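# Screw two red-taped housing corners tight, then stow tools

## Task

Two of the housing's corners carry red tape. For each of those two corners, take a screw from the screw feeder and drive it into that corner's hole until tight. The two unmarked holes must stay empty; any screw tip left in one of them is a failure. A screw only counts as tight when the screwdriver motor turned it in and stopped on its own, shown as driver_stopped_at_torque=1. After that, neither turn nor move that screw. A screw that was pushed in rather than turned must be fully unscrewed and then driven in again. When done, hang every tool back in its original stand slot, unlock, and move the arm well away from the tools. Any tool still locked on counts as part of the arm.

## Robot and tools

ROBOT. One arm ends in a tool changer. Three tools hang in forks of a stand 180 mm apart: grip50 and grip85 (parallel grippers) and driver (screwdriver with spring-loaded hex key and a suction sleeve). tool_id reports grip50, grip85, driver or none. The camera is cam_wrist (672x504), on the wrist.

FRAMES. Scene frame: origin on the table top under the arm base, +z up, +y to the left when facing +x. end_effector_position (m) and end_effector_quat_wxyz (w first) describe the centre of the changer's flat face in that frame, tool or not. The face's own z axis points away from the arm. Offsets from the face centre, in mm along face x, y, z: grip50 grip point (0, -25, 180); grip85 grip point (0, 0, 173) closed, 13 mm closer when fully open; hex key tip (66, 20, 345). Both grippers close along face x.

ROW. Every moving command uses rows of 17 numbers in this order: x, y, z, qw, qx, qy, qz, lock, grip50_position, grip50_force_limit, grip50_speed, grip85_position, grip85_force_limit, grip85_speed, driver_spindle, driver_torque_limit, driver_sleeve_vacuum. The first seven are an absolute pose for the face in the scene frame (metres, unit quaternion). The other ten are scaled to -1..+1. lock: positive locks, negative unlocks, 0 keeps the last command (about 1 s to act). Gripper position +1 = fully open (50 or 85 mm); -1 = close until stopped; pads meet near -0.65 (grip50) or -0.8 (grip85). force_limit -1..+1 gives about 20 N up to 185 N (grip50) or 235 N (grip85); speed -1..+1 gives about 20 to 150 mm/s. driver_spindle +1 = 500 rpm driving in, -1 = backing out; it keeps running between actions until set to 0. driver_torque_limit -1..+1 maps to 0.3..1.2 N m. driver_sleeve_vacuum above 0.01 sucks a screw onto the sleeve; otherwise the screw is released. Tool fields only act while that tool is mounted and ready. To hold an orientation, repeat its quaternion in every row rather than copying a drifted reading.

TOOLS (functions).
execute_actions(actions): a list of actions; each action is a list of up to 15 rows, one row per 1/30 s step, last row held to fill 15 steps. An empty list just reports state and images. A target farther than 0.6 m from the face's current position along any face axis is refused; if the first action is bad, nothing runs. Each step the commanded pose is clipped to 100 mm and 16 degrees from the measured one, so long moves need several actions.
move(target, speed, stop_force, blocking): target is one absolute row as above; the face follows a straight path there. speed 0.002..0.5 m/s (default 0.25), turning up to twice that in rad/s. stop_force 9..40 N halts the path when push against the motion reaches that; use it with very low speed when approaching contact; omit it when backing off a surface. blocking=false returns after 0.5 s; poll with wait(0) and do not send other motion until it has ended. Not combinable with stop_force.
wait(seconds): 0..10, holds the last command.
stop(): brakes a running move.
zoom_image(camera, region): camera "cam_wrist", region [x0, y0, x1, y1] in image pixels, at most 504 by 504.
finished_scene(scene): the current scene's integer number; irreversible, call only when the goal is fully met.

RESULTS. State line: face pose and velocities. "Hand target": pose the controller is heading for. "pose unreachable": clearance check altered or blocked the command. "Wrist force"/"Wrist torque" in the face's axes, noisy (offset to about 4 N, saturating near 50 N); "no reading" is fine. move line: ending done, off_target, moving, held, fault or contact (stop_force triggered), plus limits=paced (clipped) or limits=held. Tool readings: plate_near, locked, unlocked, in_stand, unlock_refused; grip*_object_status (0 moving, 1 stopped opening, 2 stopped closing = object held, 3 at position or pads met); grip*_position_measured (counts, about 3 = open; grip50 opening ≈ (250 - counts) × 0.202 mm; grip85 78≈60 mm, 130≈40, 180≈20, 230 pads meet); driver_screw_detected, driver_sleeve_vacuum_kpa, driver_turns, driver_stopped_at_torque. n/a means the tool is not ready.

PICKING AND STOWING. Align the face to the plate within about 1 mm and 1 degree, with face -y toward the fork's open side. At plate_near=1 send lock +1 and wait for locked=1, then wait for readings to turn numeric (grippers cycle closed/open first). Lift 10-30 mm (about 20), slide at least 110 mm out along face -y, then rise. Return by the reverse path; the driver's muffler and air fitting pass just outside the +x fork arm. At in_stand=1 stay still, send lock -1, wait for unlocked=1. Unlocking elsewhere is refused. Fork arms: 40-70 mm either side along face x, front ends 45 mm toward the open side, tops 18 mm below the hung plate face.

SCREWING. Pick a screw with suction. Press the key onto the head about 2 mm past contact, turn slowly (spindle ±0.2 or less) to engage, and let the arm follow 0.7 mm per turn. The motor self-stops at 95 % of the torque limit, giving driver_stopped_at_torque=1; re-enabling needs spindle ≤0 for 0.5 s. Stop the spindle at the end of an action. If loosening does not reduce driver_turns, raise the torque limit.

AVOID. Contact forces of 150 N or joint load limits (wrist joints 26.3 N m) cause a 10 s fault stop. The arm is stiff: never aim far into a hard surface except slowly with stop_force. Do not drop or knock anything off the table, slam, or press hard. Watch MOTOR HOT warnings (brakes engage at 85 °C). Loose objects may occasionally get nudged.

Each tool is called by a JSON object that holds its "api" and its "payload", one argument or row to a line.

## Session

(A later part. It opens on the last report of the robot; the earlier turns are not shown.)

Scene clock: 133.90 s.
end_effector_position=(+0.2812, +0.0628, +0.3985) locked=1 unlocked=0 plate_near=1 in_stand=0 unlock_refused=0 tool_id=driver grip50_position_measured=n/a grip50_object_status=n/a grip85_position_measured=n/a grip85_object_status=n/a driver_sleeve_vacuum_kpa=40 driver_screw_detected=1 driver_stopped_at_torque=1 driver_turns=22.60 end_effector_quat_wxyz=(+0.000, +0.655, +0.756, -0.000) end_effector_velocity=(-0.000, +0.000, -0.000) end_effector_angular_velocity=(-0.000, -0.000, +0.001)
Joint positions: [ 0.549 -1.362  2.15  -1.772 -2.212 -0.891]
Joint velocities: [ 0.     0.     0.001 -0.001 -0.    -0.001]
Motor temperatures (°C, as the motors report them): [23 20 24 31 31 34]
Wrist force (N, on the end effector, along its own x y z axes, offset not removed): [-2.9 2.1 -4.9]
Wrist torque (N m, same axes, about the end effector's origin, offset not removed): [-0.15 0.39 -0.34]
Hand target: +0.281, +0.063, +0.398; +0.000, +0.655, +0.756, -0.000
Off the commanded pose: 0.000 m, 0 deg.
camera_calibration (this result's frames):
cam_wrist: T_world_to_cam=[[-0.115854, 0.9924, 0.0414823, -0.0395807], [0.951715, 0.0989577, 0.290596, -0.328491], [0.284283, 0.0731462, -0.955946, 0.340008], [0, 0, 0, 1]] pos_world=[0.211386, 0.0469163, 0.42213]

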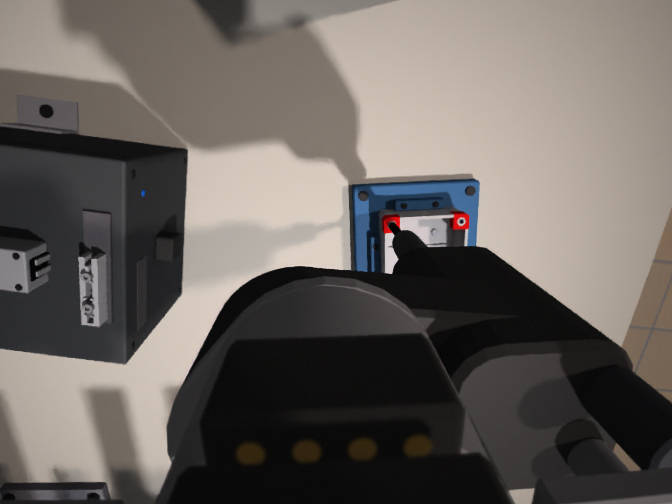

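{"api": "move", "payload": {
  "target": [0.2812,0.0628,0.43,0,0.655,0.7556,0,0,0,0,0,0,0,0,0,0,0],
  "speed": 0.06
}}

{"api": "zoom_image", "payload": {
  "camera": "cam_wrist",
  "region": [360,170,460,245]
}}

{"api": "move", "payload": {
  "target": [0.31,-0.07,0.54,0,0.655,0.7556,0,0,0,0,0,0,0,0,0,0,0]
}}

{"api": "move", "payload": {
  "target": [0.3236,-0.1598,0.519,0,0.655,0.7556,0,0,0,0,0,0,0,0,0,0,0],
  "speed": 0.15
}}

{"api": "execute_actions", "payload": {
  "actions": [
    [[0.3236,-0.1598,0.516,0,0.655,0.7556,0,0,0,0,0,0,0,0,0,0,0]]
  ]
}}

{"api": "zoom_image", "payload": {
  "camera": "cam_wrist",
  "region": [370,205,410,245]
}}

Scene clock: 137.63 s.
end_effector_position=(+0.2812, +0.0628, +0.4296) locked=1 unlocked=0 plate_near=1 in_stand=0 unlock_refused=0 tool_id=driver grip50_position_measured=n/a grip50_object_status=n/a grip85_position_measured=n/a grip85_object_status=n/a driver_sleeve_vacuum_kpa=0 driver_screw_detected=0 driver_stopped_at_torque=1 driver_turns=22.60 end_effector_quat_wxyz=(-0.000, +0.655, +0.756, +0.000) end_effector_velocity=(+0.000, +0.000, +0.003) end_effector_angular_velocity=(-0.001, +0.001, +0.000)
Joint positions: [ 0.589 -1.363  2.072 -1.669 -2.189 -0.85 ]
Joint velocities: [ 0.004  0.001 -0.009  0.011  0.002  0.004]
Motor temperatures (°C, as the motors report them): [23 20 24 31 31 34]
Wrist force (N, on the end effector, along its own x y z axes, offset not removed): [-0.8 3.9 4.8]
Wrist torque (N m, same axes, about the end effector's origin, offset not removed): [0.18 -0.05 -0.26]
Hand target: +0.281, +0.063, +0.430; -0.000, +0.655, +0.756, +0.000
Off the commanded pose: 0.000 m, 0 deg.
move: done
camera_calibration (this result's frames):
cam_wrist: T_world_to_cam=[[-0.115909, 0.992386, 0.041647, -0.0408999], [0.95169, 0.0989565, 0.290678, -0.337522], [0.284344, 0.0733272, -0.955914, 0.369701], [0, 0, 0, 1]] pos_world=[0.211354, 0.0468794, 0.453216]

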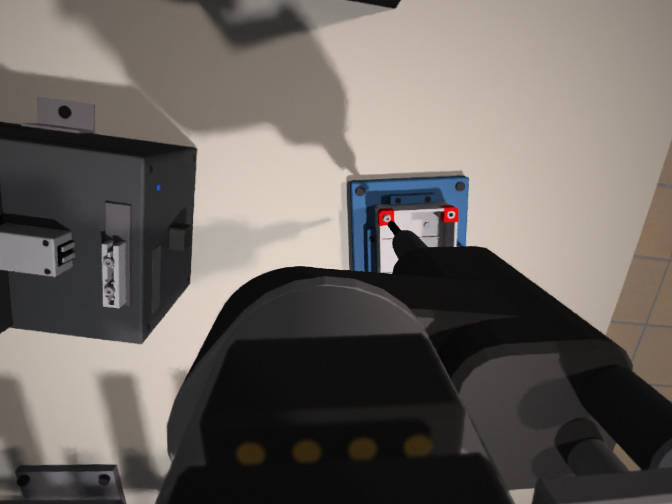

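Region (360, 170, 460, 245) of cam_wrist's 672x504 image, scaled by 5.040, with more detail than that image has; it fills the top 378 rows of this view, and the rest is white.

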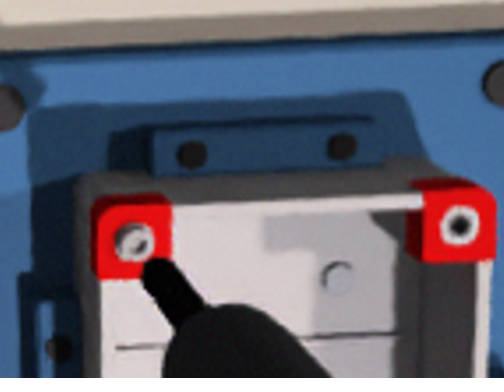

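Scene clock: 139.03 s.
end_effector_position=(+0.3097, -0.0699, +0.5397) locked=1 unlocked=0 plate_near=1 in_stand=0 unlock_refused=0 tool_id=driver grip50_position_measured=n/a grip50_object_status=n/a grip85_position_measured=n/a grip85_object_status=n/a driver_sleeve_vacuum_kpa=0 driver_screw_detected=0 driver_stopped_at_torque=1 driver_turns=22.60 end_effector_quat_wxyz=(+0.000, +0.655, +0.756, +0.000) end_effector_velocity=(+0.000, -0.002, +0.002) end_effector_angular_velocity=(-0.001, +0.000, -0.002)
Joint positions: [ 0.539 -1.531  1.775 -1.235 -2.217 -0.901]
Joint velocities: [ 0.     0.    -0.008  0.009 -0.     0.002]
Motor temperatures (°C, as the motors report them): [23 20 24 31 31 34]
Wrist force (N, on the end effector, along its own x y z axes, offset not removed): [-0.6 1.9 2.3]
Wrist torque (N m, same axes, about the end effector's origin, offset not removed): [0.01 -0.06 -0.13]
Hand target: +0.310, -0.070, +0.540; +0.000, +0.655, +0.756, -0.000
Off the commanded pose: 0.000 m, 0 deg.
move: done
camera_calibration (this result's frames):
cam_wrist: T_world_to_cam=[[-0.116038, 0.992377, 0.0415194, 0.0896114], [0.951645, 0.0991097, 0.290773, -0.383586], [0.284442, 0.0732524, -0.955891, 0.476476], [0, 0, 0, 1]] pos_world=[0.239906, -0.0858142, 0.563275]

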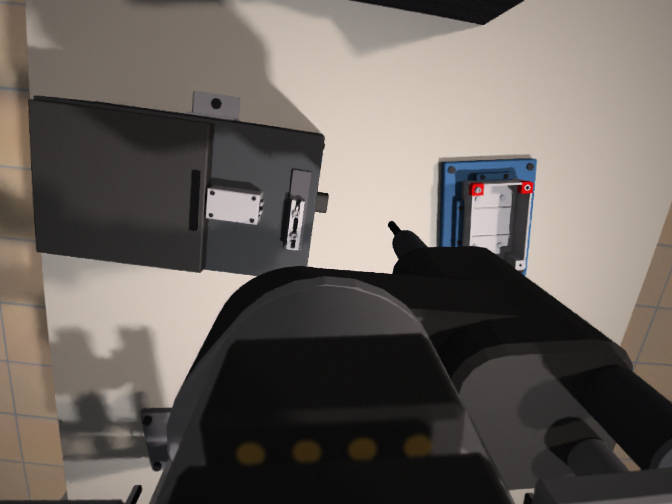

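Scene clock: 140.27 s.
end_effector_position=(+0.3234, -0.1595, +0.5190) locked=1 unlocked=0 plate_near=1 in_stand=0 unlock_refused=0 tool_id=driver grip50_position_measured=n/a grip50_object_status=n/a grip85_position_measured=n/a grip85_object_status=n/a driver_sleeve_vacuum_kpa=0 driver_screw_detected=0 driver_stopped_at_torque=1 driver_turns=22.60 end_effector_quat_wxyz=(+0.000, +0.655, +0.756, -0.000) end_effector_velocity=(+0.000, -0.002, -0.001) end_effector_angular_velocity=(-0.000, -0.000, +0.003)
Joint positions: [ 0.382 -1.675  1.802 -1.229 -2.296 -1.076]
Joint velocities: [-0.005 -0.004  0.002 -0.002 -0.002 -0.009]
Motor temperatures (°C, as the motors report them): [23 20 24 31 31 34]
Wrist force (N, on the end effector, along its own x y z axes, offset not removed): [1.0 -0.4 2.9]
Wrist torque (N m, same axes, about the end effector's origin, offset not removed): [0.07 -0.20 -0.09]
Hand target: +0.323, -0.160, +0.519; +0.000, +0.655, +0.756, -0.000
Off the commanded pose: 0.000 m, 0 deg.
move: done
camera_calibration (this result's frames):
cam_wrist: T_world_to_cam=[[-0.115688, 0.992436, 0.041079, 0.181126], [0.951742, 0.0989192, 0.290521, -0.38168], [0.28426, 0.0727064, -0.955986, 0.459433], [0, 0, 0, 1]] pos_world=[0.253617, -0.175404, 0.542657]

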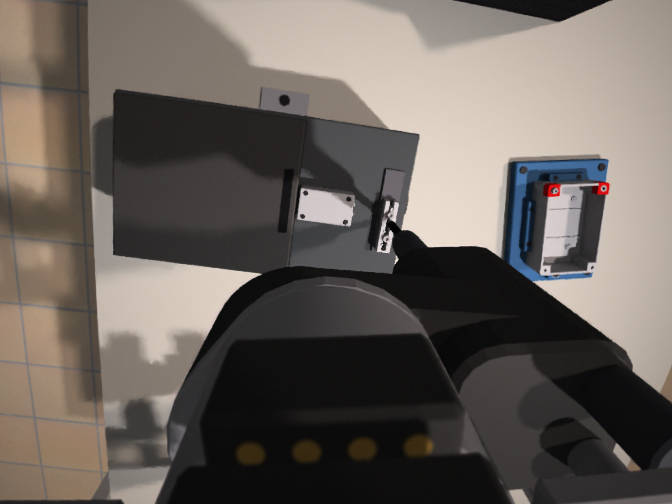

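Scene clock: 140.77 s.
end_effector_position=(+0.3236, -0.1598, +0.5161) locked=1 unlocked=0 plate_near=1 in_stand=0 unlock_refused=0 tool_id=driver grip50_position_measured=n/a grip50_object_status=n/a grip85_position_measured=n/a grip85_object_status=n/a driver_sleeve_vacuum_kpa=0 driver_screw_detected=0 driver_stopped_at_torque=1 driver_turns=22.60 end_effector_quat_wxyz=(+0.000, +0.655, +0.756, -0.000) end_effector_velocity=(+0.000, -0.000, -0.001) end_effector_angular_velocity=(+0.000, -0.000, -0.000)
Joint positions: [ 0.377 -1.679  1.811 -1.238 -2.298 -1.083]
Joint velocities: [-0.002 -0.001  0.002 -0.003 -0.001 -0.002]
Motor temperatures (°C, as the motors report them): [23 20 24 31 31 34]
Wrist force (N, on the end effector, along its own x y z axes, offset not removed): [-0.2 1.9 3.8]
Wrist torque (N m, same axes, about the end effector's origin, offset not removed): [0.05 0.00 -0.20]
Hand target: +0.324, -0.160, +0.516; +0.000, +0.655, +0.756, -0.000
Off the commanded pose: 0.000 m, 0 deg.
camera_calibration (this result's frames):
cam_wrist: T_world_to_cam=[[-0.115843, 0.992402, 0.041457, 0.181368], [0.951719, 0.0989549, 0.290584, -0.38097], [0.284273, 0.0731175, -0.955951, 0.45662], [0, 0, 0, 1]] pos_world=[0.253781, -0.175678, 0.539691]

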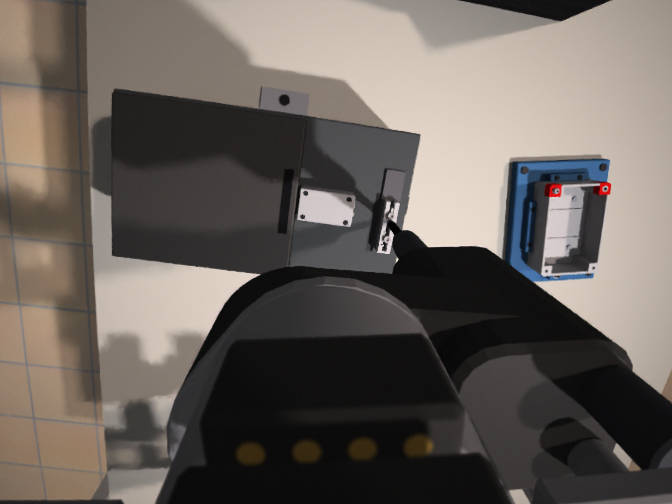

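Region (370, 205, 410, 245) of cam_wrist's 672x504 image, scaled by 12.600, with more detail than that image has.

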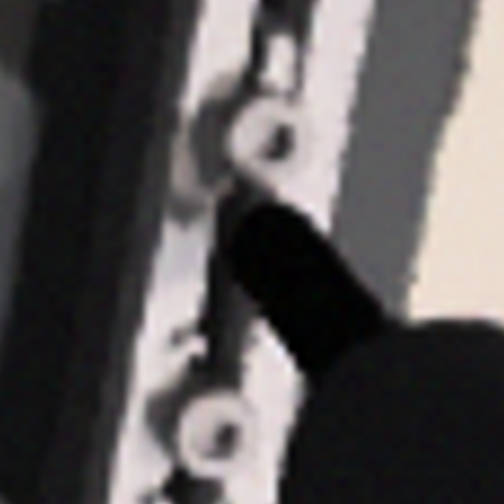

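{"api": "execute_actions", "payload": {
  "actions": [
    [[0.3158,-0.1602,0.517,0,0.655,0.7556,0,0,0,0,0,0,0,0,0,0,0]],
    [[0.3158,-0.1602,0.5145,0,0.655,0.7556,0,0,0,0,0,0,0,0,0,0,0]],
    [[0.3158,-0.1602,0.511,0,0.655,0.7556,0,0,0,0,0,0,0,0,0,0,1]],
    [[0.3158,-0.1602,0.510,0,0.655,0.7556,0,0,0,0,0,0,0,0,0.05,0,1]],
    [[0.3158,-0.1602,0.510,0,0.655,0.7556,0,0,0,0,0,0,0,0,0.05,0,1]],
    [[0.3158,-0.1602,0.509,0,0.655,0.7556,0,0,0,0,0,0,0,0,0,0,1]]
  ]
}}

Scene clock: 145.77 s.
end_effector_position=(+0.3158, -0.1602, +0.5090) locked=1 unlocked=0 plate_near=1 in_stand=0 unlock_refused=0 tool_id=driver grip50_position_measured=n/a grip50_object_status=n/a grip85_position_measured=n/a grip85_object_status=n/a driver_sleeve_vacuum_kpa=14 driver_screw_detected=0 driver_stopped_at_torque=0 driver_turns=23.02 end_effector_quat_wxyz=(+0.000, +0.655, +0.756, -0.000) end_effector_velocity=(+0.000, +0.000, -0.001) end_effector_angular_velocity=(-0.000, +0.001, -0.002)
Joint positions: [ 0.374 -1.702  1.843 -1.25  -2.3   -1.087]
Joint velocities: [-0.001 -0.     0.001 -0.001 -0.     0.001]
Motor temperatures (°C, as the motors report them): [23 20 24 31 31 34]
Wrist force (N, on the end effector, along its own x y z axes, offset not removed): [0.1 -0.5 -4.6]
Wrist torque (N m, same axes, about the end effector's origin, offset not removed): [-0.18 0.13 -0.27]
Hand target: +0.316, -0.160, +0.509; +0.000, +0.655, +0.756, -0.000
Off the commanded pose: 0.000 m, 0 deg.
camera_calibration (this result's frames):
cam_wrist: T_world_to_cam=[[-0.115853, 0.9924, 0.0414825, 0.181149], [0.951715, 0.098957, 0.290596, -0.371463], [0.284283, 0.0731461, -0.955946, 0.452116], [0, 0, 0, 1]] pos_world=[0.245985, -0.176084, 0.532629]

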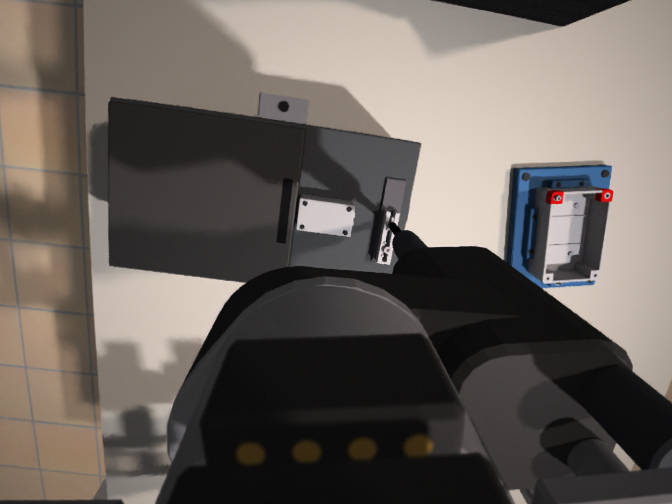

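{"api": "execute_actions", "payload": {
  "actions": [
    [[0.3158,-0.1602,0.537,0,0.655,0.7556,0,0,0,0,0,0,0,0,0,0,0]],
    [[0.3158,-0.1602,0.537,0,0.655,0.7556,0,0,0,0,0,0,0,0,0,0,0]]
  ]
}}

{"api": "zoom_image", "payload": {
  "camera": "cam_wrist",
  "region": [370,205,410,245]
}}

Scene clock: 148.33 s.
end_effector_position=(+0.3158, -0.1602, +0.5370) locked=1 unlocked=0 plate_near=1 in_stand=0 unlock_refused=0 tool_id=driver grip50_position_measured=n/a grip50_object_status=n/a grip85_position_measured=n/a grip85_object_status=n/a driver_sleeve_vacuum_kpa=0 driver_screw_detected=0 driver_stopped_at_torque=0 driver_turns=23.02 end_effector_quat_wxyz=(-0.000, +0.655, +0.756, +0.000) end_effector_velocity=(+0.000, -0.000, -0.000) end_effector_angular_velocity=(-0.000, +0.001, +0.000)
Joint positions: [ 0.416 -1.667  1.757 -1.165 -2.28  -1.036]
Joint velocities: [-0.001  0.    -0.     0.     0.    -0.001]
Motor temperatures (°C, as the motors report them): [23 20 24 31 31 34]
Wrist force (N, on the end effector, along its own x y z axes, offset not removed): [-1.4 -0.8 2.4]
Wrist torque (N m, same axes, about the end effector's origin, offset not removed): [-0.06 -0.01 -0.28]
Hand target: +0.316, -0.160, +0.537; -0.000, +0.655, +0.756, +0.000
Off the commanded pose: 0.000 m, 0 deg.
camera_calibration (this result's frames):
cam_wrist: T_world_to_cam=[[-0.115862, 0.992398, 0.0414982, 0.179984], [0.951712, 0.0989596, 0.290606, -0.379586], [0.28429, 0.0731644, -0.955942, 0.478831], [0, 0, 0, 1]] pos_world=[0.245983, -0.176085, 0.560576]

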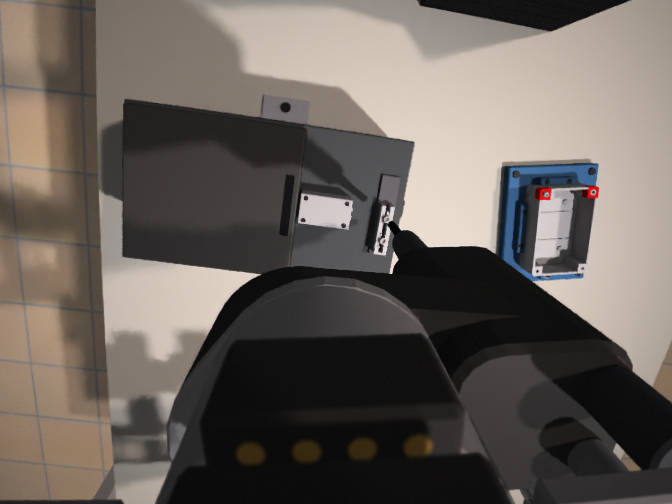

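Region (370, 205, 410, 245) of cam_wrist's 672x504 image, scaled by 12.600, with more detail than that image has.

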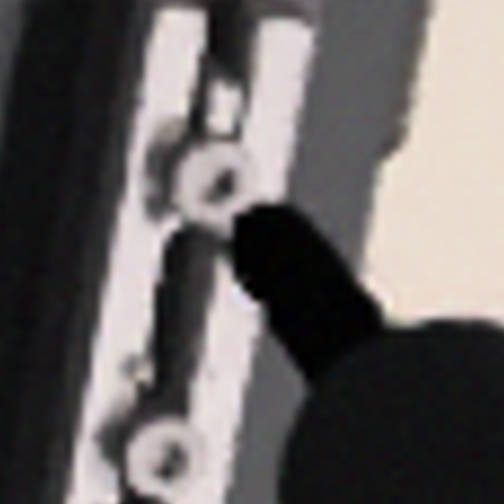

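{"api": "execute_actions", "payload": {
  "actions": [
    [[0.3165,-0.1605,0.518,0,0.655,0.7556,0,0,0,0,0,0,0,0,0,0,0]],
    [[0.3165,-0.1605,0.5145,0,0.655,0.7556,0,0,0,0,0,0,0,0,0,0,0]],
    [[0.3165,-0.1605,0.511,0,0.655,0.7556,0,0,0,0,0,0,0,0,0,0,1]],
    [[0.3165,-0.1605,0.510,0,0.655,0.7556,0,0,0,0,0,0,0,0,0.05,0,1]],
    [[0.3165,-0.1605,0.510,0,0.655,0.7556,0,0,0,0,0,0,0,0,0.05,0,1]],
    [[0.3165,-0.1605,0.509,0,0.655,0.7556,0,0,0,0,0,0,0,0,0,0,1]]
  ]
}}

Scene clock: 153.87 s.
end_effector_position=(+0.3165, -0.1605, +0.5090) locked=1 unlocked=0 plate_near=1 in_stand=0 unlock_refused=0 tool_id=driver grip50_position_measured=n/a grip50_object_status=n/a grip85_position_measured=n/a grip85_object_status=n/a driver_sleeve_vacuum_kpa=40 driver_screw_detected=1 driver_stopped_at_torque=0 driver_turns=23.44 end_effector_quat_wxyz=(+0.000, +0.655, +0.756, -0.000) end_effector_velocity=(-0.000, +0.000, -0.001) end_effector_angular_velocity=(-0.000, +0.001, -0.001)
Joint positions: [ 0.372 -1.701  1.841 -1.25  -2.301 -1.088]
Joint velocities: [-0.    -0.     0.002 -0.001  0.     0.   ]
Motor temperatures (°C, as the motors report them): [23 20 24 31 31 34]
Wrist force (N, on the end effector, along its own x y z axes, offset not removed): [-0.6 1.7 -1.3]
Wrist torque (N m, same axes, about the end effector's origin, offset not removed): [-0.72 0.16 -0.07]
Hand target: +0.317, -0.160, +0.509; +0.000, +0.655, +0.756, -0.000
Off the commanded pose: 0.000 m, 0 deg.
camera_calibration (this result's frames):
cam_wrist: T_world_to_cam=[[-0.115854, 0.9924, 0.0414827, 0.181528], [0.951715, 0.0989571, 0.290596, -0.372099], [0.284282, 0.0731463, -0.955946, 0.451939], [0, 0, 0, 1]] pos_world=[0.246685, -0.176384, 0.532629]

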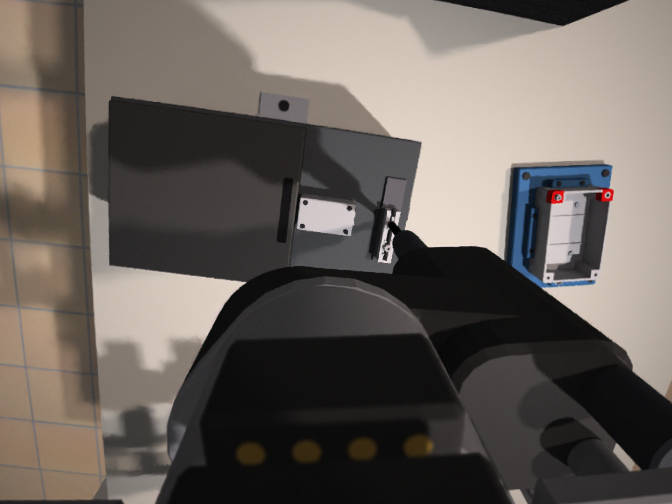

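{"api": "move", "payload": {
  "target": [0.3168,-0.1605,0.545,0,0.655,0.7556,0,0,0,0,0,0,0,0,0,0,1],
  "speed": 0.06
}}

{"api": "move", "payload": {
  "target": [0.2706,0.1282,0.48,0,0.655,0.7556,0,0,0,0,0,0,0,0,0,0,1]
}}

{"api": "move", "payload": {
  "target": [0.2706,0.1282,0.424,0,0.655,0.7556,0,0,0,0,0,0,0,0,0,0,1],
  "speed": 0.1
}}

{"api": "zoom_image", "payload": {
  "camera": "cam_wrist",
  "region": [370,205,410,245]
}}

Scene clock: 158.03 s.
end_effector_position=(+0.3168, -0.1605, +0.5447) locked=1 unlocked=0 plate_near=1 in_stand=0 unlock_refused=0 tool_id=driver grip50_position_measured=n/a grip50_object_status=n/a grip85_position_measured=n/a grip85_object_status=n/a driver_sleeve_vacuum_kpa=39 driver_screw_detected=1 driver_stopped_at_torque=0 driver_turns=23.44 end_effector_quat_wxyz=(-0.000, +0.655, +0.756, +0.000) end_effector_velocity=(+0.000, -0.000, +0.003) end_effector_angular_velocity=(-0.000, -0.000, +0.001)
Joint positions: [ 0.426 -1.656  1.731 -1.144 -2.276 -1.025]
Joint velocities: [ 0.004  0.004 -0.009  0.008  0.002  0.004]
Motor temperatures (°C, as the motors report them): [23 20 24 31 31 34]
Wrist force (N, on the end effector, along its own x y z axes, offset not removed): [-2.3 2.6 4.0]
Wrist torque (N m, same axes, about the end effector's origin, offset not removed): [-0.14 0.01 -0.15]
Hand target: +0.317, -0.161, +0.545; -0.000, +0.655, +0.756, +0.000
Off the commanded pose: 0.000 m, 0 deg.
move: done
camera_calibration (this result's frames):
cam_wrist: T_world_to_cam=[[-0.11593, 0.992384, 0.0416537, 0.180016], [0.951683, 0.0989737, 0.290697, -0.382756], [0.28436, 0.0733415, -0.955908, 0.485921], [0, 0, 0, 1]] pos_world=[0.246955, -0.176401, 0.568264]

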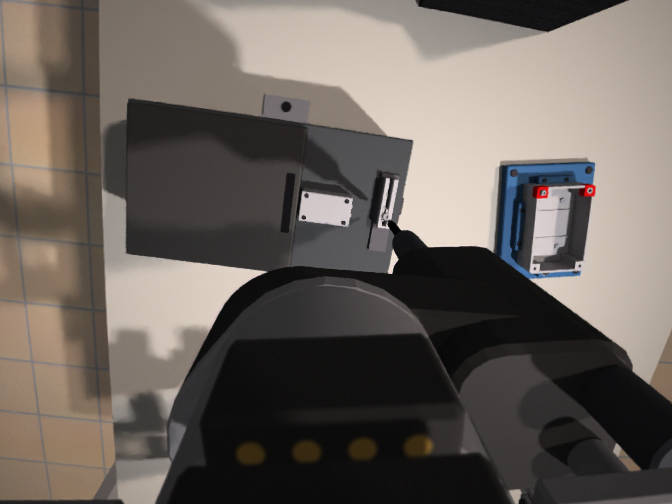

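Scene clock: 159.93 s.
end_effector_position=(+0.2709, +0.1281, +0.4802) locked=1 unlocked=0 plate_near=1 in_stand=0 unlock_refused=0 tool_id=driver grip50_position_measured=n/a grip50_object_status=n/a grip85_position_measured=n/a grip85_object_status=n/a driver_sleeve_vacuum_kpa=39 driver_screw_detected=1 driver_stopped_at_torque=0 driver_turns=23.44 end_effector_quat_wxyz=(-0.000, +0.655, +0.756, +0.000) end_effector_velocity=(-0.000, +0.003, -0.000) end_effector_angular_velocity=(-0.001, -0.001, -0.001)
Joint positions: [ 0.724 -1.211  1.891 -1.57  -2.108 -0.722]
Joint velocities: [ 0.003  0.006 -0.002 -0.002  0.001  0.003]
Motor temperatures (°C, as the motors report them): [23 20 24 31 31 34]
Wrist force (N, on the end effector, along its own x y z axes, offset not removed): [0.0 2.8 4.6]
Wrist torque (N m, same axes, about the end effector's origin, offset not removed): [0.17 -0.13 -0.07]
Hand target: +0.271, +0.128, +0.480; -0.000, +0.655, +0.756, +0.000
Off the commanded pose: 0.000 m, 0 deg.
move: done
camera_calibration (this result's frames):
cam_wrist: T_world_to_cam=[[-0.116118, 0.992343, 0.0420871, -0.109199], [0.951717, 0.0990406, 0.29056, -0.348888], [0.284167, 0.0737942, -0.955931, 0.416167], [0, 0, 0, 1]] pos_world=[0.201102, 0.112206, 0.503795]

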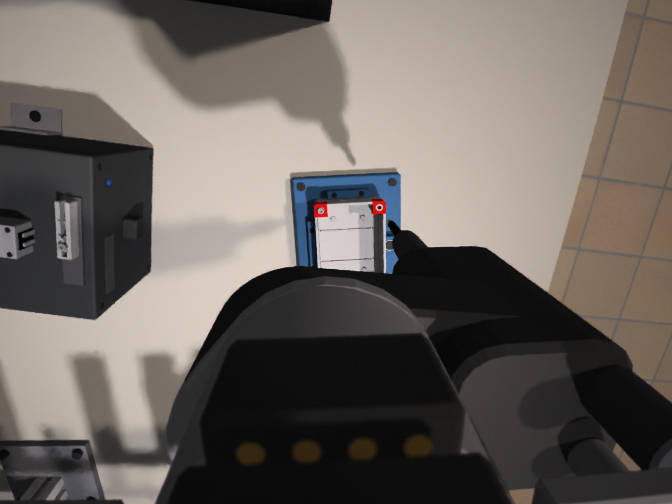

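Scene clock: 161.03 s.
end_effector_position=(+0.2706, +0.1282, +0.4244) locked=1 unlocked=0 plate_near=1 in_stand=0 unlock_refused=0 tool_id=driver grip50_position_measured=n/a grip50_object_status=n/a grip85_position_measured=n/a grip85_object_status=n/a driver_sleeve_vacuum_kpa=39 driver_screw_detected=1 driver_stopped_at_torque=0 driver_turns=23.44 end_effector_quat_wxyz=(+0.000, +0.655, +0.756, -0.000) end_effector_velocity=(+0.000, +0.000, -0.003) end_effector_angular_velocity=(+0.001, -0.001, -0.001)
Joint positions: [ 0.667 -1.215  2.034 -1.737 -2.143 -0.773]
Joint velocities: [-0.003  0.     0.007 -0.011 -0.002 -0.004]
Motor temperatures (°C, as the motors report them): [23 20 24 31 31 34]
Wrist force (N, on the end effector, along its own x y z axes, offset not removed): [0.0 0.6 0.5]
Wrist torque (N m, same axes, about the end effector's origin, offset not removed): [0.16 -0.07 -0.27]
Hand target: +0.271, +0.128, +0.424; +0.000, +0.655, +0.756, -0.000
Off the commanded pose: 0.000 m, 0 deg.
move: done
camera_calibration (this result's frames):
cam_wrist: T_world_to_cam=[[-0.115763, 0.992419, 0.0412771, -0.106749], [0.951738, 0.0989343, 0.29053, -0.332381], [0.284244, 0.0729177, -0.955975, 0.362975], [0, 0, 0, 1]] pos_world=[0.200808, 0.112356, 0.447968]

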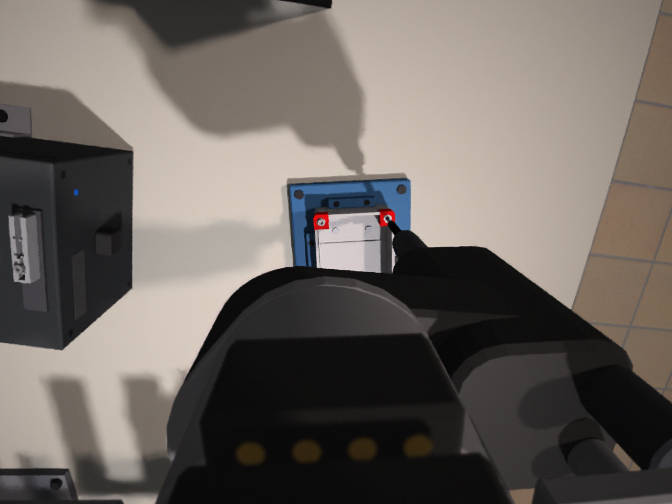

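Region (370, 205, 410, 245) of cam_wrist's 672x504 image, scaled by 12.600, with more detail than that image has.

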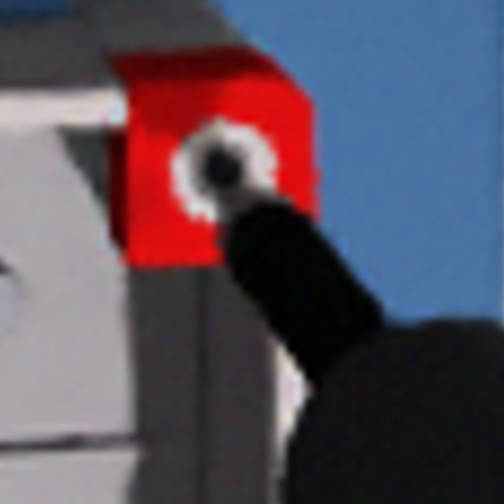

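{"api": "execute_actions", "payload": {
  "actions": [
    [[0.2699,0.1283,0.416,0,0.655,0.7556,0,0,0,0,0,0,0,0,0,0,1]],
    [[0.2699,0.1283,0.413,0,0.655,0.7556,0,0,0,0,0,0,0,0,0,0,1]],
    [[0.2699,0.1283,0.4105,0,0.655,0.7556,0,0,0,0,0,0,0,0,0,0,1]],
    [[0.2699,0.1283,0.410,0,0.655,0.7556,0,0,0,0,0,0,0,0,0.2,0,1]],
    [[0.2699,0.1283,0.4094,0,0.655,0.7556,0,0,0,0,0,0,0,0,0.3,0,1]],
    [[0.2699,0.1283,0.408,0,0.655,0.7556,0,0,0,0,0,0,0,0,0.6,0,1]],
    [[0.2699,0.1283,0.4063,0,0.655,0.7556,0,0,0,0,0,0,0,0,0.6,0,1]],
    [[0.2699,0.1283,0.4045,0,0.655,0.7556,0,0,0,0,0,0,0,0,0.6,0,1]],
    [[0.2699,0.1283,0.4028,0,0.655,0.7556,0,0,0,0,0,0,0,0,0.6,0,1]],
    [[0.2699,0.1283,0.401,0,0.655,0.7556,0,0,0,0,0,0,0,0,0.6,0,1]],
    [[0.2699,0.1283,0.400,0,0.655,0.7556,0,0,0,0,0,0,0,0,0.6,0,1]]
  ]
}}

Scene clock: 168.93 s.
end_effector_position=(+0.2699, +0.1283, +0.4000) locked=1 unlocked=0 plate_near=1 in_stand=0 unlock_refused=0 tool_id=driver grip50_position_measured=n/a grip50_object_status=n/a grip85_position_measured=n/a grip85_object_status=n/a driver_sleeve_vacuum_kpa=40 driver_screw_detected=1 driver_stopped_at_torque=1 driver_turns=37.27 end_effector_quat_wxyz=(-0.000, +0.655, +0.756, -0.000) end_effector_velocity=(-0.000, -0.000, -0.001) end_effector_angular_velocity=(-0.001, +0.001, -0.001)
Joint positions: [ 0.641 -1.21   2.094 -1.815 -2.159 -0.799]
Joint velocities: [-0.001  0.     0.001 -0.    -0.     0.001]
Motor temperatures (°C, as the motors report them): [23 20 24 31 31 34]
Wrist force (N, on the end effector, along its own x y z axes, offset not removed): [-4.2 0.8 -3.2]
Wrist torque (N m, same axes, about the end effector's origin, offset not removed): [-0.28 -0.33 -0.23]
Hand target: +0.270, +0.128, +0.400; +0.000, +0.655, +0.756, -0.000
Off the commanded pose: 0.000 m, 0 deg.
camera_calibration (this result's frames):
cam_wrist: T_world_to_cam=[[-0.115852, 0.9924, 0.0414871, -0.105958], [0.951715, 0.0989541, 0.290597, -0.324655], [0.284283, 0.0731501, -0.955946, 0.339863], [0, 0, 0, 1]] pos_world=[0.200086, 0.112417, 0.42363]

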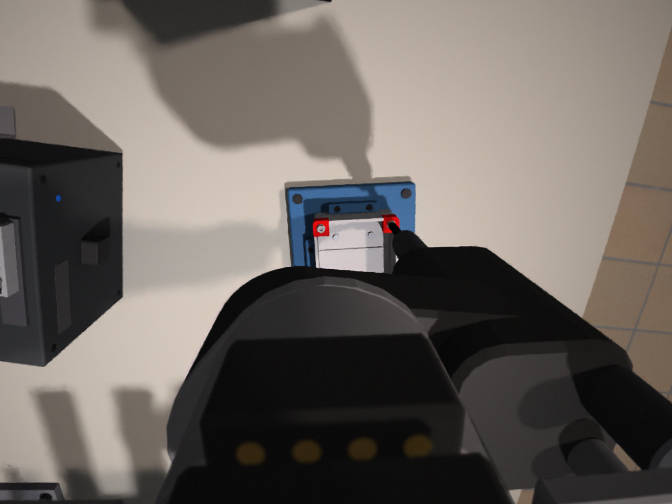

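{"api": "move", "payload": {
  "target": [0.2699,0.1283,0.431,0,0.655,0.7556,0,0,0,0,0,0,0,0,0,0,0],
  "speed": 0.06
}}

{"api": "move", "payload": {
  "target": [0.498,-0.0452,0.431,0,0.655,0.7556,0,0,0,0,0,0,0,0,0,0,0]
}}

{"api": "move", "payload": {
  "target": [0.6365,-0.0254,0.431,0,0.655,0.7556,0,0,0,0,0,0,0,0,0,0,0],
  "speed": 0.12
}}

{"api": "move", "payload": {
  "target": [0.6365,-0.0254,0.4113,0,0.655,0.7556,0,0,0,0,0,0,0,0,0,0,0],
  "speed": 0.02
}}

{"api": "execute_actions", "payload": {
  "actions": [
    [[0.6365,-0.0254,0.4113,0,0.655,0.7556,0,0,0,0,0,0,0,0,0,0,0]],
    [[0.6365,-0.0254,0.4113,0,0.655,0.7556,0,-1,0,0,0,0,0,0,0,0,0]],
    [[0.6365,-0.0254,0.4113,0,0.655,0.7556,0,-1,0,0,0,0,0,0,0,0,0]],
    [[0.6365,-0.0254,0.4113,0,0.655,0.7556,0,-1,0,0,0,0,0,0,0,0,0]]
  ]
}}

Scene clock: 174.67 s.
end_effector_position=(+0.2699, +0.1283, +0.4306) locked=1 unlocked=0 plate_near=1 in_stand=0 unlock_refused=0 tool_id=driver grip50_position_measured=n/a grip50_object_status=n/a grip85_position_measured=n/a grip85_object_status=n/a driver_sleeve_vacuum_kpa=0 driver_screw_detected=0 driver_stopped_at_torque=1 driver_turns=37.27 end_effector_quat_wxyz=(-0.000, +0.655, +0.756, +0.000) end_effector_velocity=(-0.000, +0.000, +0.004) end_effector_angular_velocity=(+0.000, -0.001, +0.002)
Joint positions: [ 0.675 -1.216  2.02  -1.717 -2.138 -0.766]
Joint velocities: [ 0.005  0.    -0.009  0.01   0.002  0.002]
Motor temperatures (°C, as the motors report them): [23 20 24 31 31 34]
Wrist force (N, on the end effector, along its own x y z axes, offset not removed): [0.9 2.1 3.6]
Wrist torque (N m, same axes, about the end effector's origin, offset not removed): [0.14 -0.30 -0.17]
Hand target: +0.270, +0.128, +0.431; -0.000, +0.655, +0.756, +0.000
Off the commanded pose: 0.000 m, 0 deg.
move: done
camera_calibration (this result's frames):
cam_wrist: T_world_to_cam=[[-0.115881, 0.992389, 0.041655, -0.107247], [0.951692, 0.0989277, 0.29068, -0.333546], [0.284347, 0.0733271, -0.955913, 0.369088], [0, 0, 0, 1]] pos_world=[0.200056, 0.112364, 0.454239]

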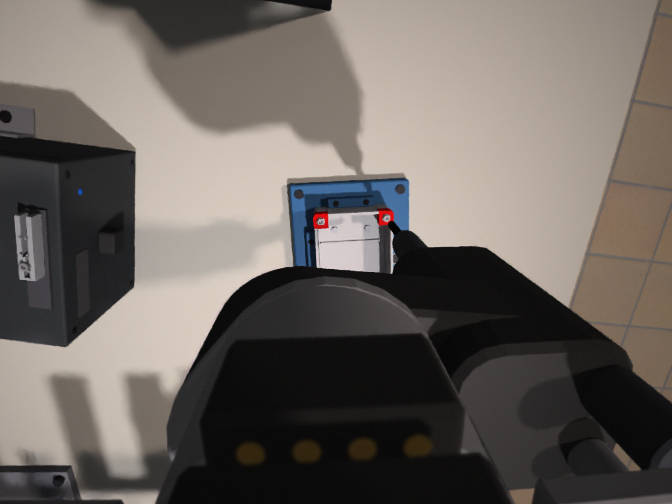

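Scene clock: 176.50 s.
end_effector_position=(+0.4975, -0.0454, +0.4309) locked=1 unlocked=0 plate_near=1 in_stand=0 unlock_refused=0 tool_id=driver grip50_position_measured=n/a grip50_object_status=n/a grip85_position_measured=n/a grip85_object_status=n/a driver_sleeve_vacuum_kpa=0 driver_screw_detected=0 driver_stopped_at_torque=1 driver_turns=37.27 end_effector_quat_wxyz=(+0.000, +0.655, +0.756, -0.000) end_effector_velocity=(+0.002, -0.001, +0.000) end_effector_angular_velocity=(-0.000, -0.000, +0.001)
Joint positions: [ 0.268 -1.232  1.716 -1.683 -2.344 -1.218]
Joint velocities: [-0.002  0.003 -0.006  0.    -0.001 -0.004]
Motor temperatures (°C, as the motors report them): [23 20 24 31 31 34]
Wrist force (N, on the end effector, along its own x y z axes, offset not removed): [-1.1 1.7 3.9]
Wrist torque (N m, same axes, about the end effector's origin, offset not removed): [-0.03 -0.22 -0.31]
Hand target: +0.498, -0.046, +0.431; +0.000, +0.655, +0.756, -0.000
Off the commanded pose: 0.001 m, 0 deg.
move: done
camera_calibration (this result's frames):
cam_wrist: T_world_to_cam=[[-0.115509, 0.992477, 0.0405866, 0.0917323], [0.951735, 0.0988853, 0.290556, -0.533021], [0.284357, 0.0721895, -0.955997, 0.317317], [0, 0, 0, 1]] pos_world=[0.42766, -0.0612411, 0.454503]

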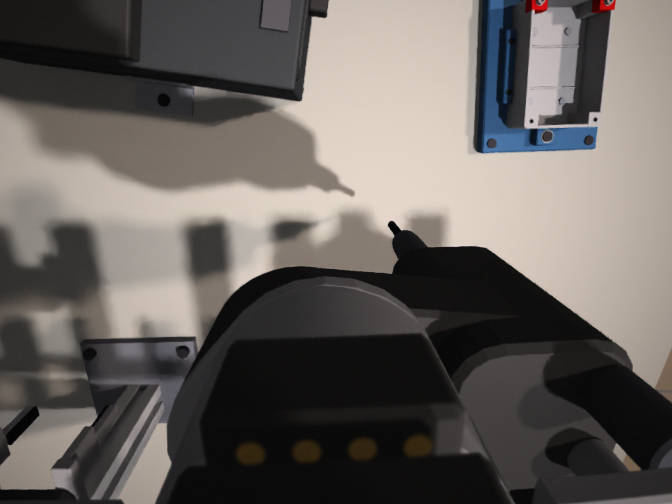

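Scene clock: 178.27 s.
end_effector_position=(+0.6362, -0.0256, +0.4310) locked=1 unlocked=0 plate_near=1 in_stand=0 unlock_refused=0 tool_id=driver grip50_position_measured=n/a grip50_object_status=n/a grip85_position_measured=n/a grip85_object_status=n/a driver_sleeve_vacuum_kpa=0 driver_screw_detected=0 driver_stopped_at_torque=1 driver_turns=37.27 end_effector_quat_wxyz=(+0.000, +0.655, +0.756, -0.000) end_effector_velocity=(+0.003, -0.000, +0.000) end_effector_angular_velocity=(+0.000, +0.001, -0.000)
Joint positions: [ 0.219 -0.937  1.315 -1.622 -2.36  -1.283]
Joint velocities: [-0.001  0.006 -0.01   0.004  0.    -0.002]
Motor temperatures (°C, as the motors report them): [23 20 24 31 31 34]
Wrist force (N, on the end effector, along its own x y z axes, offset not removed): [-2.2 2.2 0.7]
Wrist torque (N m, same axes, about the end effector's origin, offset not removed): [0.12 -0.08 -0.24]
Hand target: +0.636, -0.026, +0.431; +0.000, +0.655, +0.756, -0.000
Off the commanded pose: 0.000 m, 0 deg.
move: done
camera_calibration (this result's frames):
cam_wrist: T_world_to_cam=[[-0.115855, 0.992403, 0.0414006, 0.0879397], [0.951695, 0.0989774, 0.290656, -0.667008], [0.28435, 0.0730748, -0.955932, 0.27655], [0, 0, 0, 1]] pos_world=[0.56634, -0.0414617, 0.454592]

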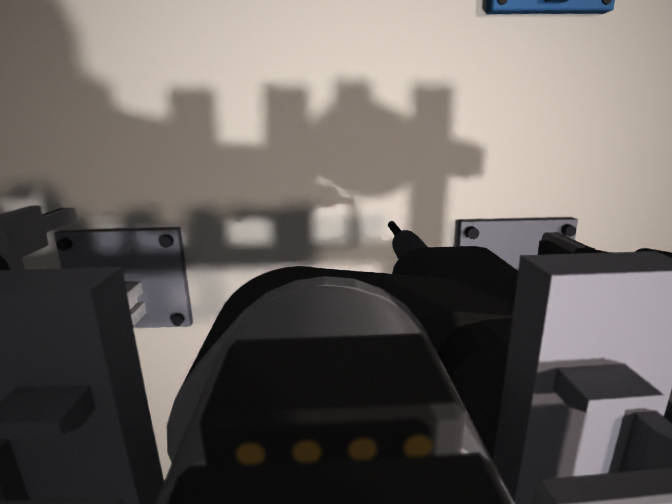

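Scene clock: 179.53 s.
end_effector_position=(+0.6365, -0.0254, +0.4117) locked=1 unlocked=0 plate_near=1 in_stand=1 unlock_refused=0 tool_id=driver grip50_position_measured=n/a grip50_object_status=n/a grip85_position_measured=n/a grip85_object_status=n/a driver_sleeve_vacuum_kpa=0 driver_screw_detected=0 driver_stopped_at_torque=1 driver_turns=37.27 end_effector_quat_wxyz=(-0.000, +0.655, +0.756, -0.000) end_effector_velocity=(+0.000, -0.001, -0.003) end_effector_angular_velocity=(+0.001, -0.000, -0.003)
Joint positions: [ 0.2   -0.939  1.359 -1.683 -2.366 -1.309]
Joint velocities: [-0.004 -0.     0.006 -0.011 -0.001 -0.003]
Motor temperatures (°C, as the motors report them): [23 20 24 31 31 34]
Wrist force (N, on the end effector, along its own x y z axes, offset not removed): [-1.9 1.3 3.3]
Wrist torque (N m, same axes, about the end effector's origin, offset not removed): [-0.03 -0.05 -0.32]
Hand target: +0.637, -0.025, +0.411; +0.000, +0.655, +0.756, -0.000
Off the commanded pose: 0.000 m, 0 deg.
move: done
camera_calibration (this result's frames):
cam_wrist: T_world_to_cam=[[-0.115831, 0.992405, 0.0414261, 0.0885782], [0.951737, 0.0989571, 0.290525, -0.661719], [0.284219, 0.0730786, -0.95597, 0.258078], [0, 0, 0, 1]] pos_world=[0.566691, -0.0412837, 0.435292]

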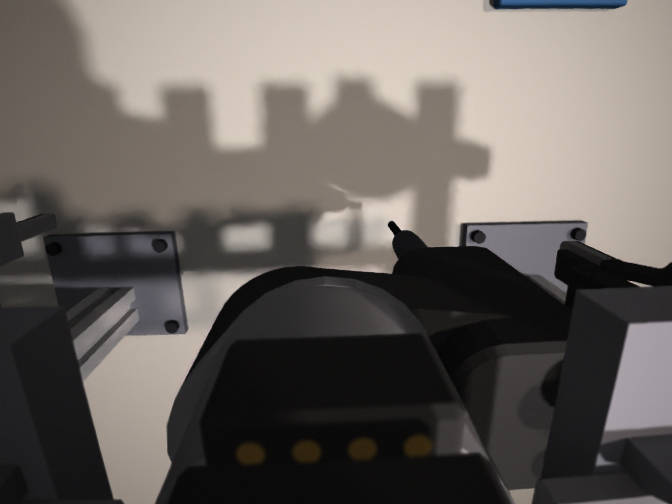

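Scene clock: 181.53 s.
end_effector_position=(+0.6365, -0.0254, +0.4112) locked=0 unlocked=1 plate_near=1 in_stand=1 unlock_refused=0 tool_id=none grip50_position_measured=n/a grip50_object_status=n/a grip85_position_measured=n/a grip85_object_status=n/a driver_sleeve_vacuum_kpa=n/a driver_screw_detected=n/a driver_stopped_at_torque=n/a driver_turns=n/a end_effector_quat_wxyz=(-0.000, +0.655, +0.756, -0.000) end_effector_velocity=(-0.000, +0.000, +0.000) end_effector_angular_velocity=(-0.000, -0.000, -0.000)
Joint positions: [ 0.2   -0.939  1.36  -1.684 -2.366 -1.31 ]
Joint velocities: [ 0.     0.    -0.     0.001 -0.     0.001]
Motor temperatures (°C, as the motors report them): [23 20 24 31 31 34]
Wrist force (N, on the end effector, along its own x y z axes, offset not removed): [-1.0 -4.3 -1.4]
Wrist torque (N m, same axes, about the end effector's origin, offset not removed): [-0.20 0.07 -0.12]
Hand target: +0.636, -0.025, +0.411; -0.000, +0.655, +0.756, +0.000
Off the commanded pose: 0.000 m, 0 deg.
camera_calibration (this result's frames):
cam_wrist: T_world_to_cam=[[-0.115884, 0.992398, 0.0414256, 0.0886353], [0.951732, 0.0990082, 0.290524, -0.661572], [0.284214, 0.0730932, -0.955971, 0.257667], [0, 0, 0, 1]] pos_world=[0.566678, -0.0412942, 0.434853]

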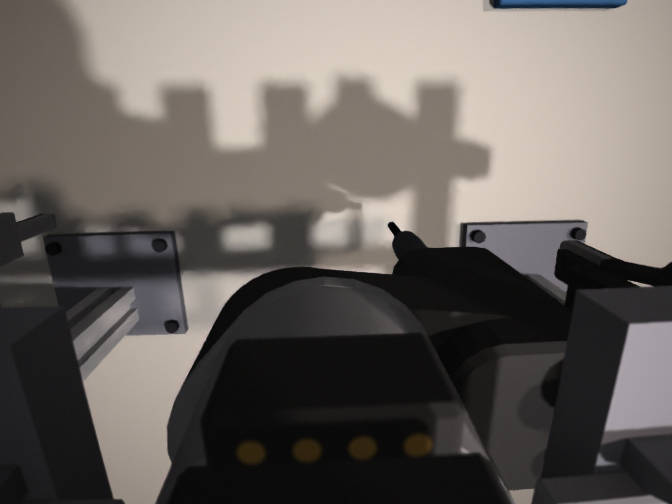

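{"api": "move", "payload": {
  "target": [0.6365,-0.0254,0.491,0,0.655,0.7556,0,0,0,0,0,0,0,0,0,0,0],
  "speed": 0.12
}}

{"api": "move", "payload": {
  "target": [0.42,0,0.57,0,0.655,0.7556,0,0,0,0,0,0,0,0,0,0,0]
}}

Scene clock: 184.43 s.
end_effector_position=(+0.6364, -0.0254, +0.4907) locked=0 unlocked=1 plate_near=0 in_stand=0 unlock_refused=0 tool_id=none grip50_position_measured=n/a grip50_object_status=n/a grip85_position_measured=n/a grip85_object_status=n/a driver_sleeve_vacuum_kpa=n/a driver_screw_detected=n/a driver_stopped_at_torque=n/a driver_turns=n/a end_effector_quat_wxyz=(+0.000, +0.655, +0.756, +0.000) end_effector_velocity=(+0.001, -0.001, +0.002) end_effector_angular_velocity=(-0.000, +0.003, -0.002)
Joint positions: [ 0.277 -0.913  1.155 -1.432 -2.339 -1.207]
Joint velocities: [ 0.     0.003 -0.011  0.012  0.001  0.005]
Motor temperatures (°C, as the motors report them): [23 20 24 31 31 34]
Wrist force (N, on the end effector, along its own x y z axes, offset not removed): [-0.7 3.4 1.5]
Wrist torque (N m, same axes, about the end effector's origin, offset not removed): [0.07 0.01 -0.18]
Hand target: +0.636, -0.025, +0.491; -0.000, +0.655, +0.756, +0.000
Off the commanded pose: 0.000 m, 0 deg.
move: done
camera_calibration (this result's frames):
cam_wrist: T_world_to_cam=[[-0.115939, 0.99238, 0.0417252, 0.0852356], [0.95163, 0.098948, 0.290876, -0.684678], [0.284531, 0.0734308, -0.95585, 0.333354], [0, 0, 0, 1]] pos_world=[0.566593, -0.0413169, 0.514236]

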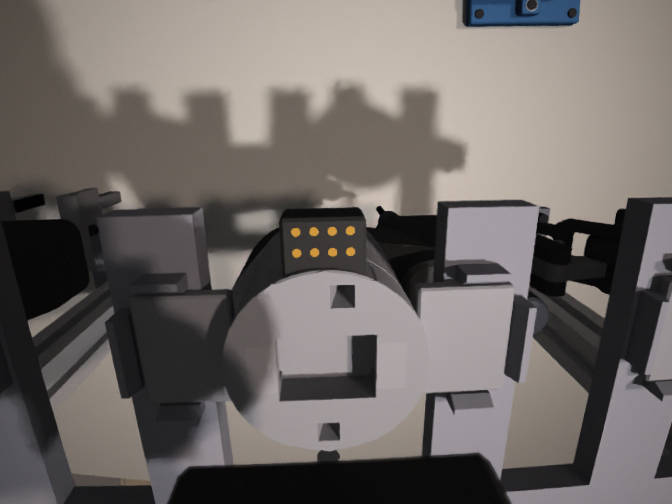

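Scene clock: 186.07 s.
end_effector_position=(+0.4203, +0.0002, +0.5699) locked=0 unlocked=1 plate_near=0 in_stand=0 unlock_refused=0 tool_id=none grip50_position_measured=n/a grip50_object_status=n/a grip85_position_measured=n/a grip85_object_status=n/a driver_sleeve_vacuum_kpa=n/a driver_screw_detected=n/a driver_stopped_at_torque=n/a driver_turns=n/a end_effector_quat_wxyz=(-0.000, +0.655, +0.756, +0.000) end_effector_velocity=(-0.002, -0.000, +0.001) end_effector_angular_velocity=(+0.000, +0.000, -0.002)
Joint positions: [ 0.527 -1.217  1.482 -1.264 -2.223 -0.914]
Joint velocities: [ 0.002 -0.003  0.001  0.003  0.002  0.005]
Motor temperatures (°C, as the motors report them): [23 20 24 31 31 34]
Wrist force (N, on the end effector, along its own x y z axes, offset not removed): [-0.7 4.2 2.0]
Wrist torque (N m, same axes, about the end effector's origin, offset not removed): [0.16 -0.19 -0.24]
Hand target: +0.420, +0.000, +0.570; -0.000, +0.655, +0.756, +0.000
Off the commanded pose: 0.000 m, 0 deg.
move: done
camera_calibration (this result's frames):
cam_wrist: T_world_to_cam=[[-0.116046, 0.992354, 0.0420338, 0.0313421], [0.95169, 0.0989784, 0.290671, -0.504551], [0.284288, 0.0737343, -0.955899, 0.468809], [0, 0, 0, 1]] pos_world=[0.350536, -0.0157302, 0.593475]

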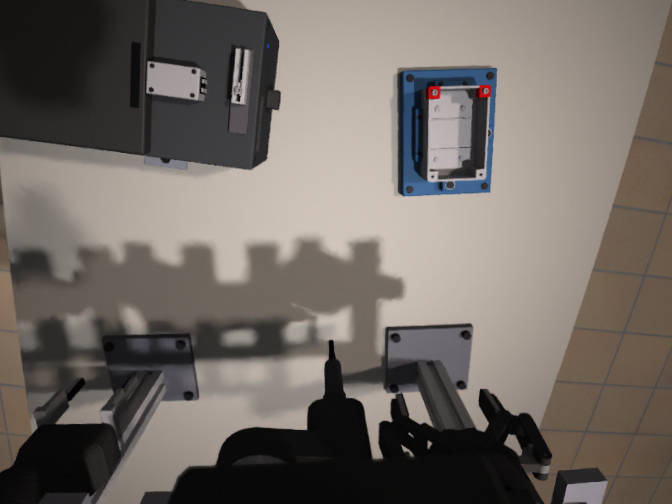

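{"api": "finished_scene", "payload": {
  "scene": 1
}}

The scene is finished: the task was done.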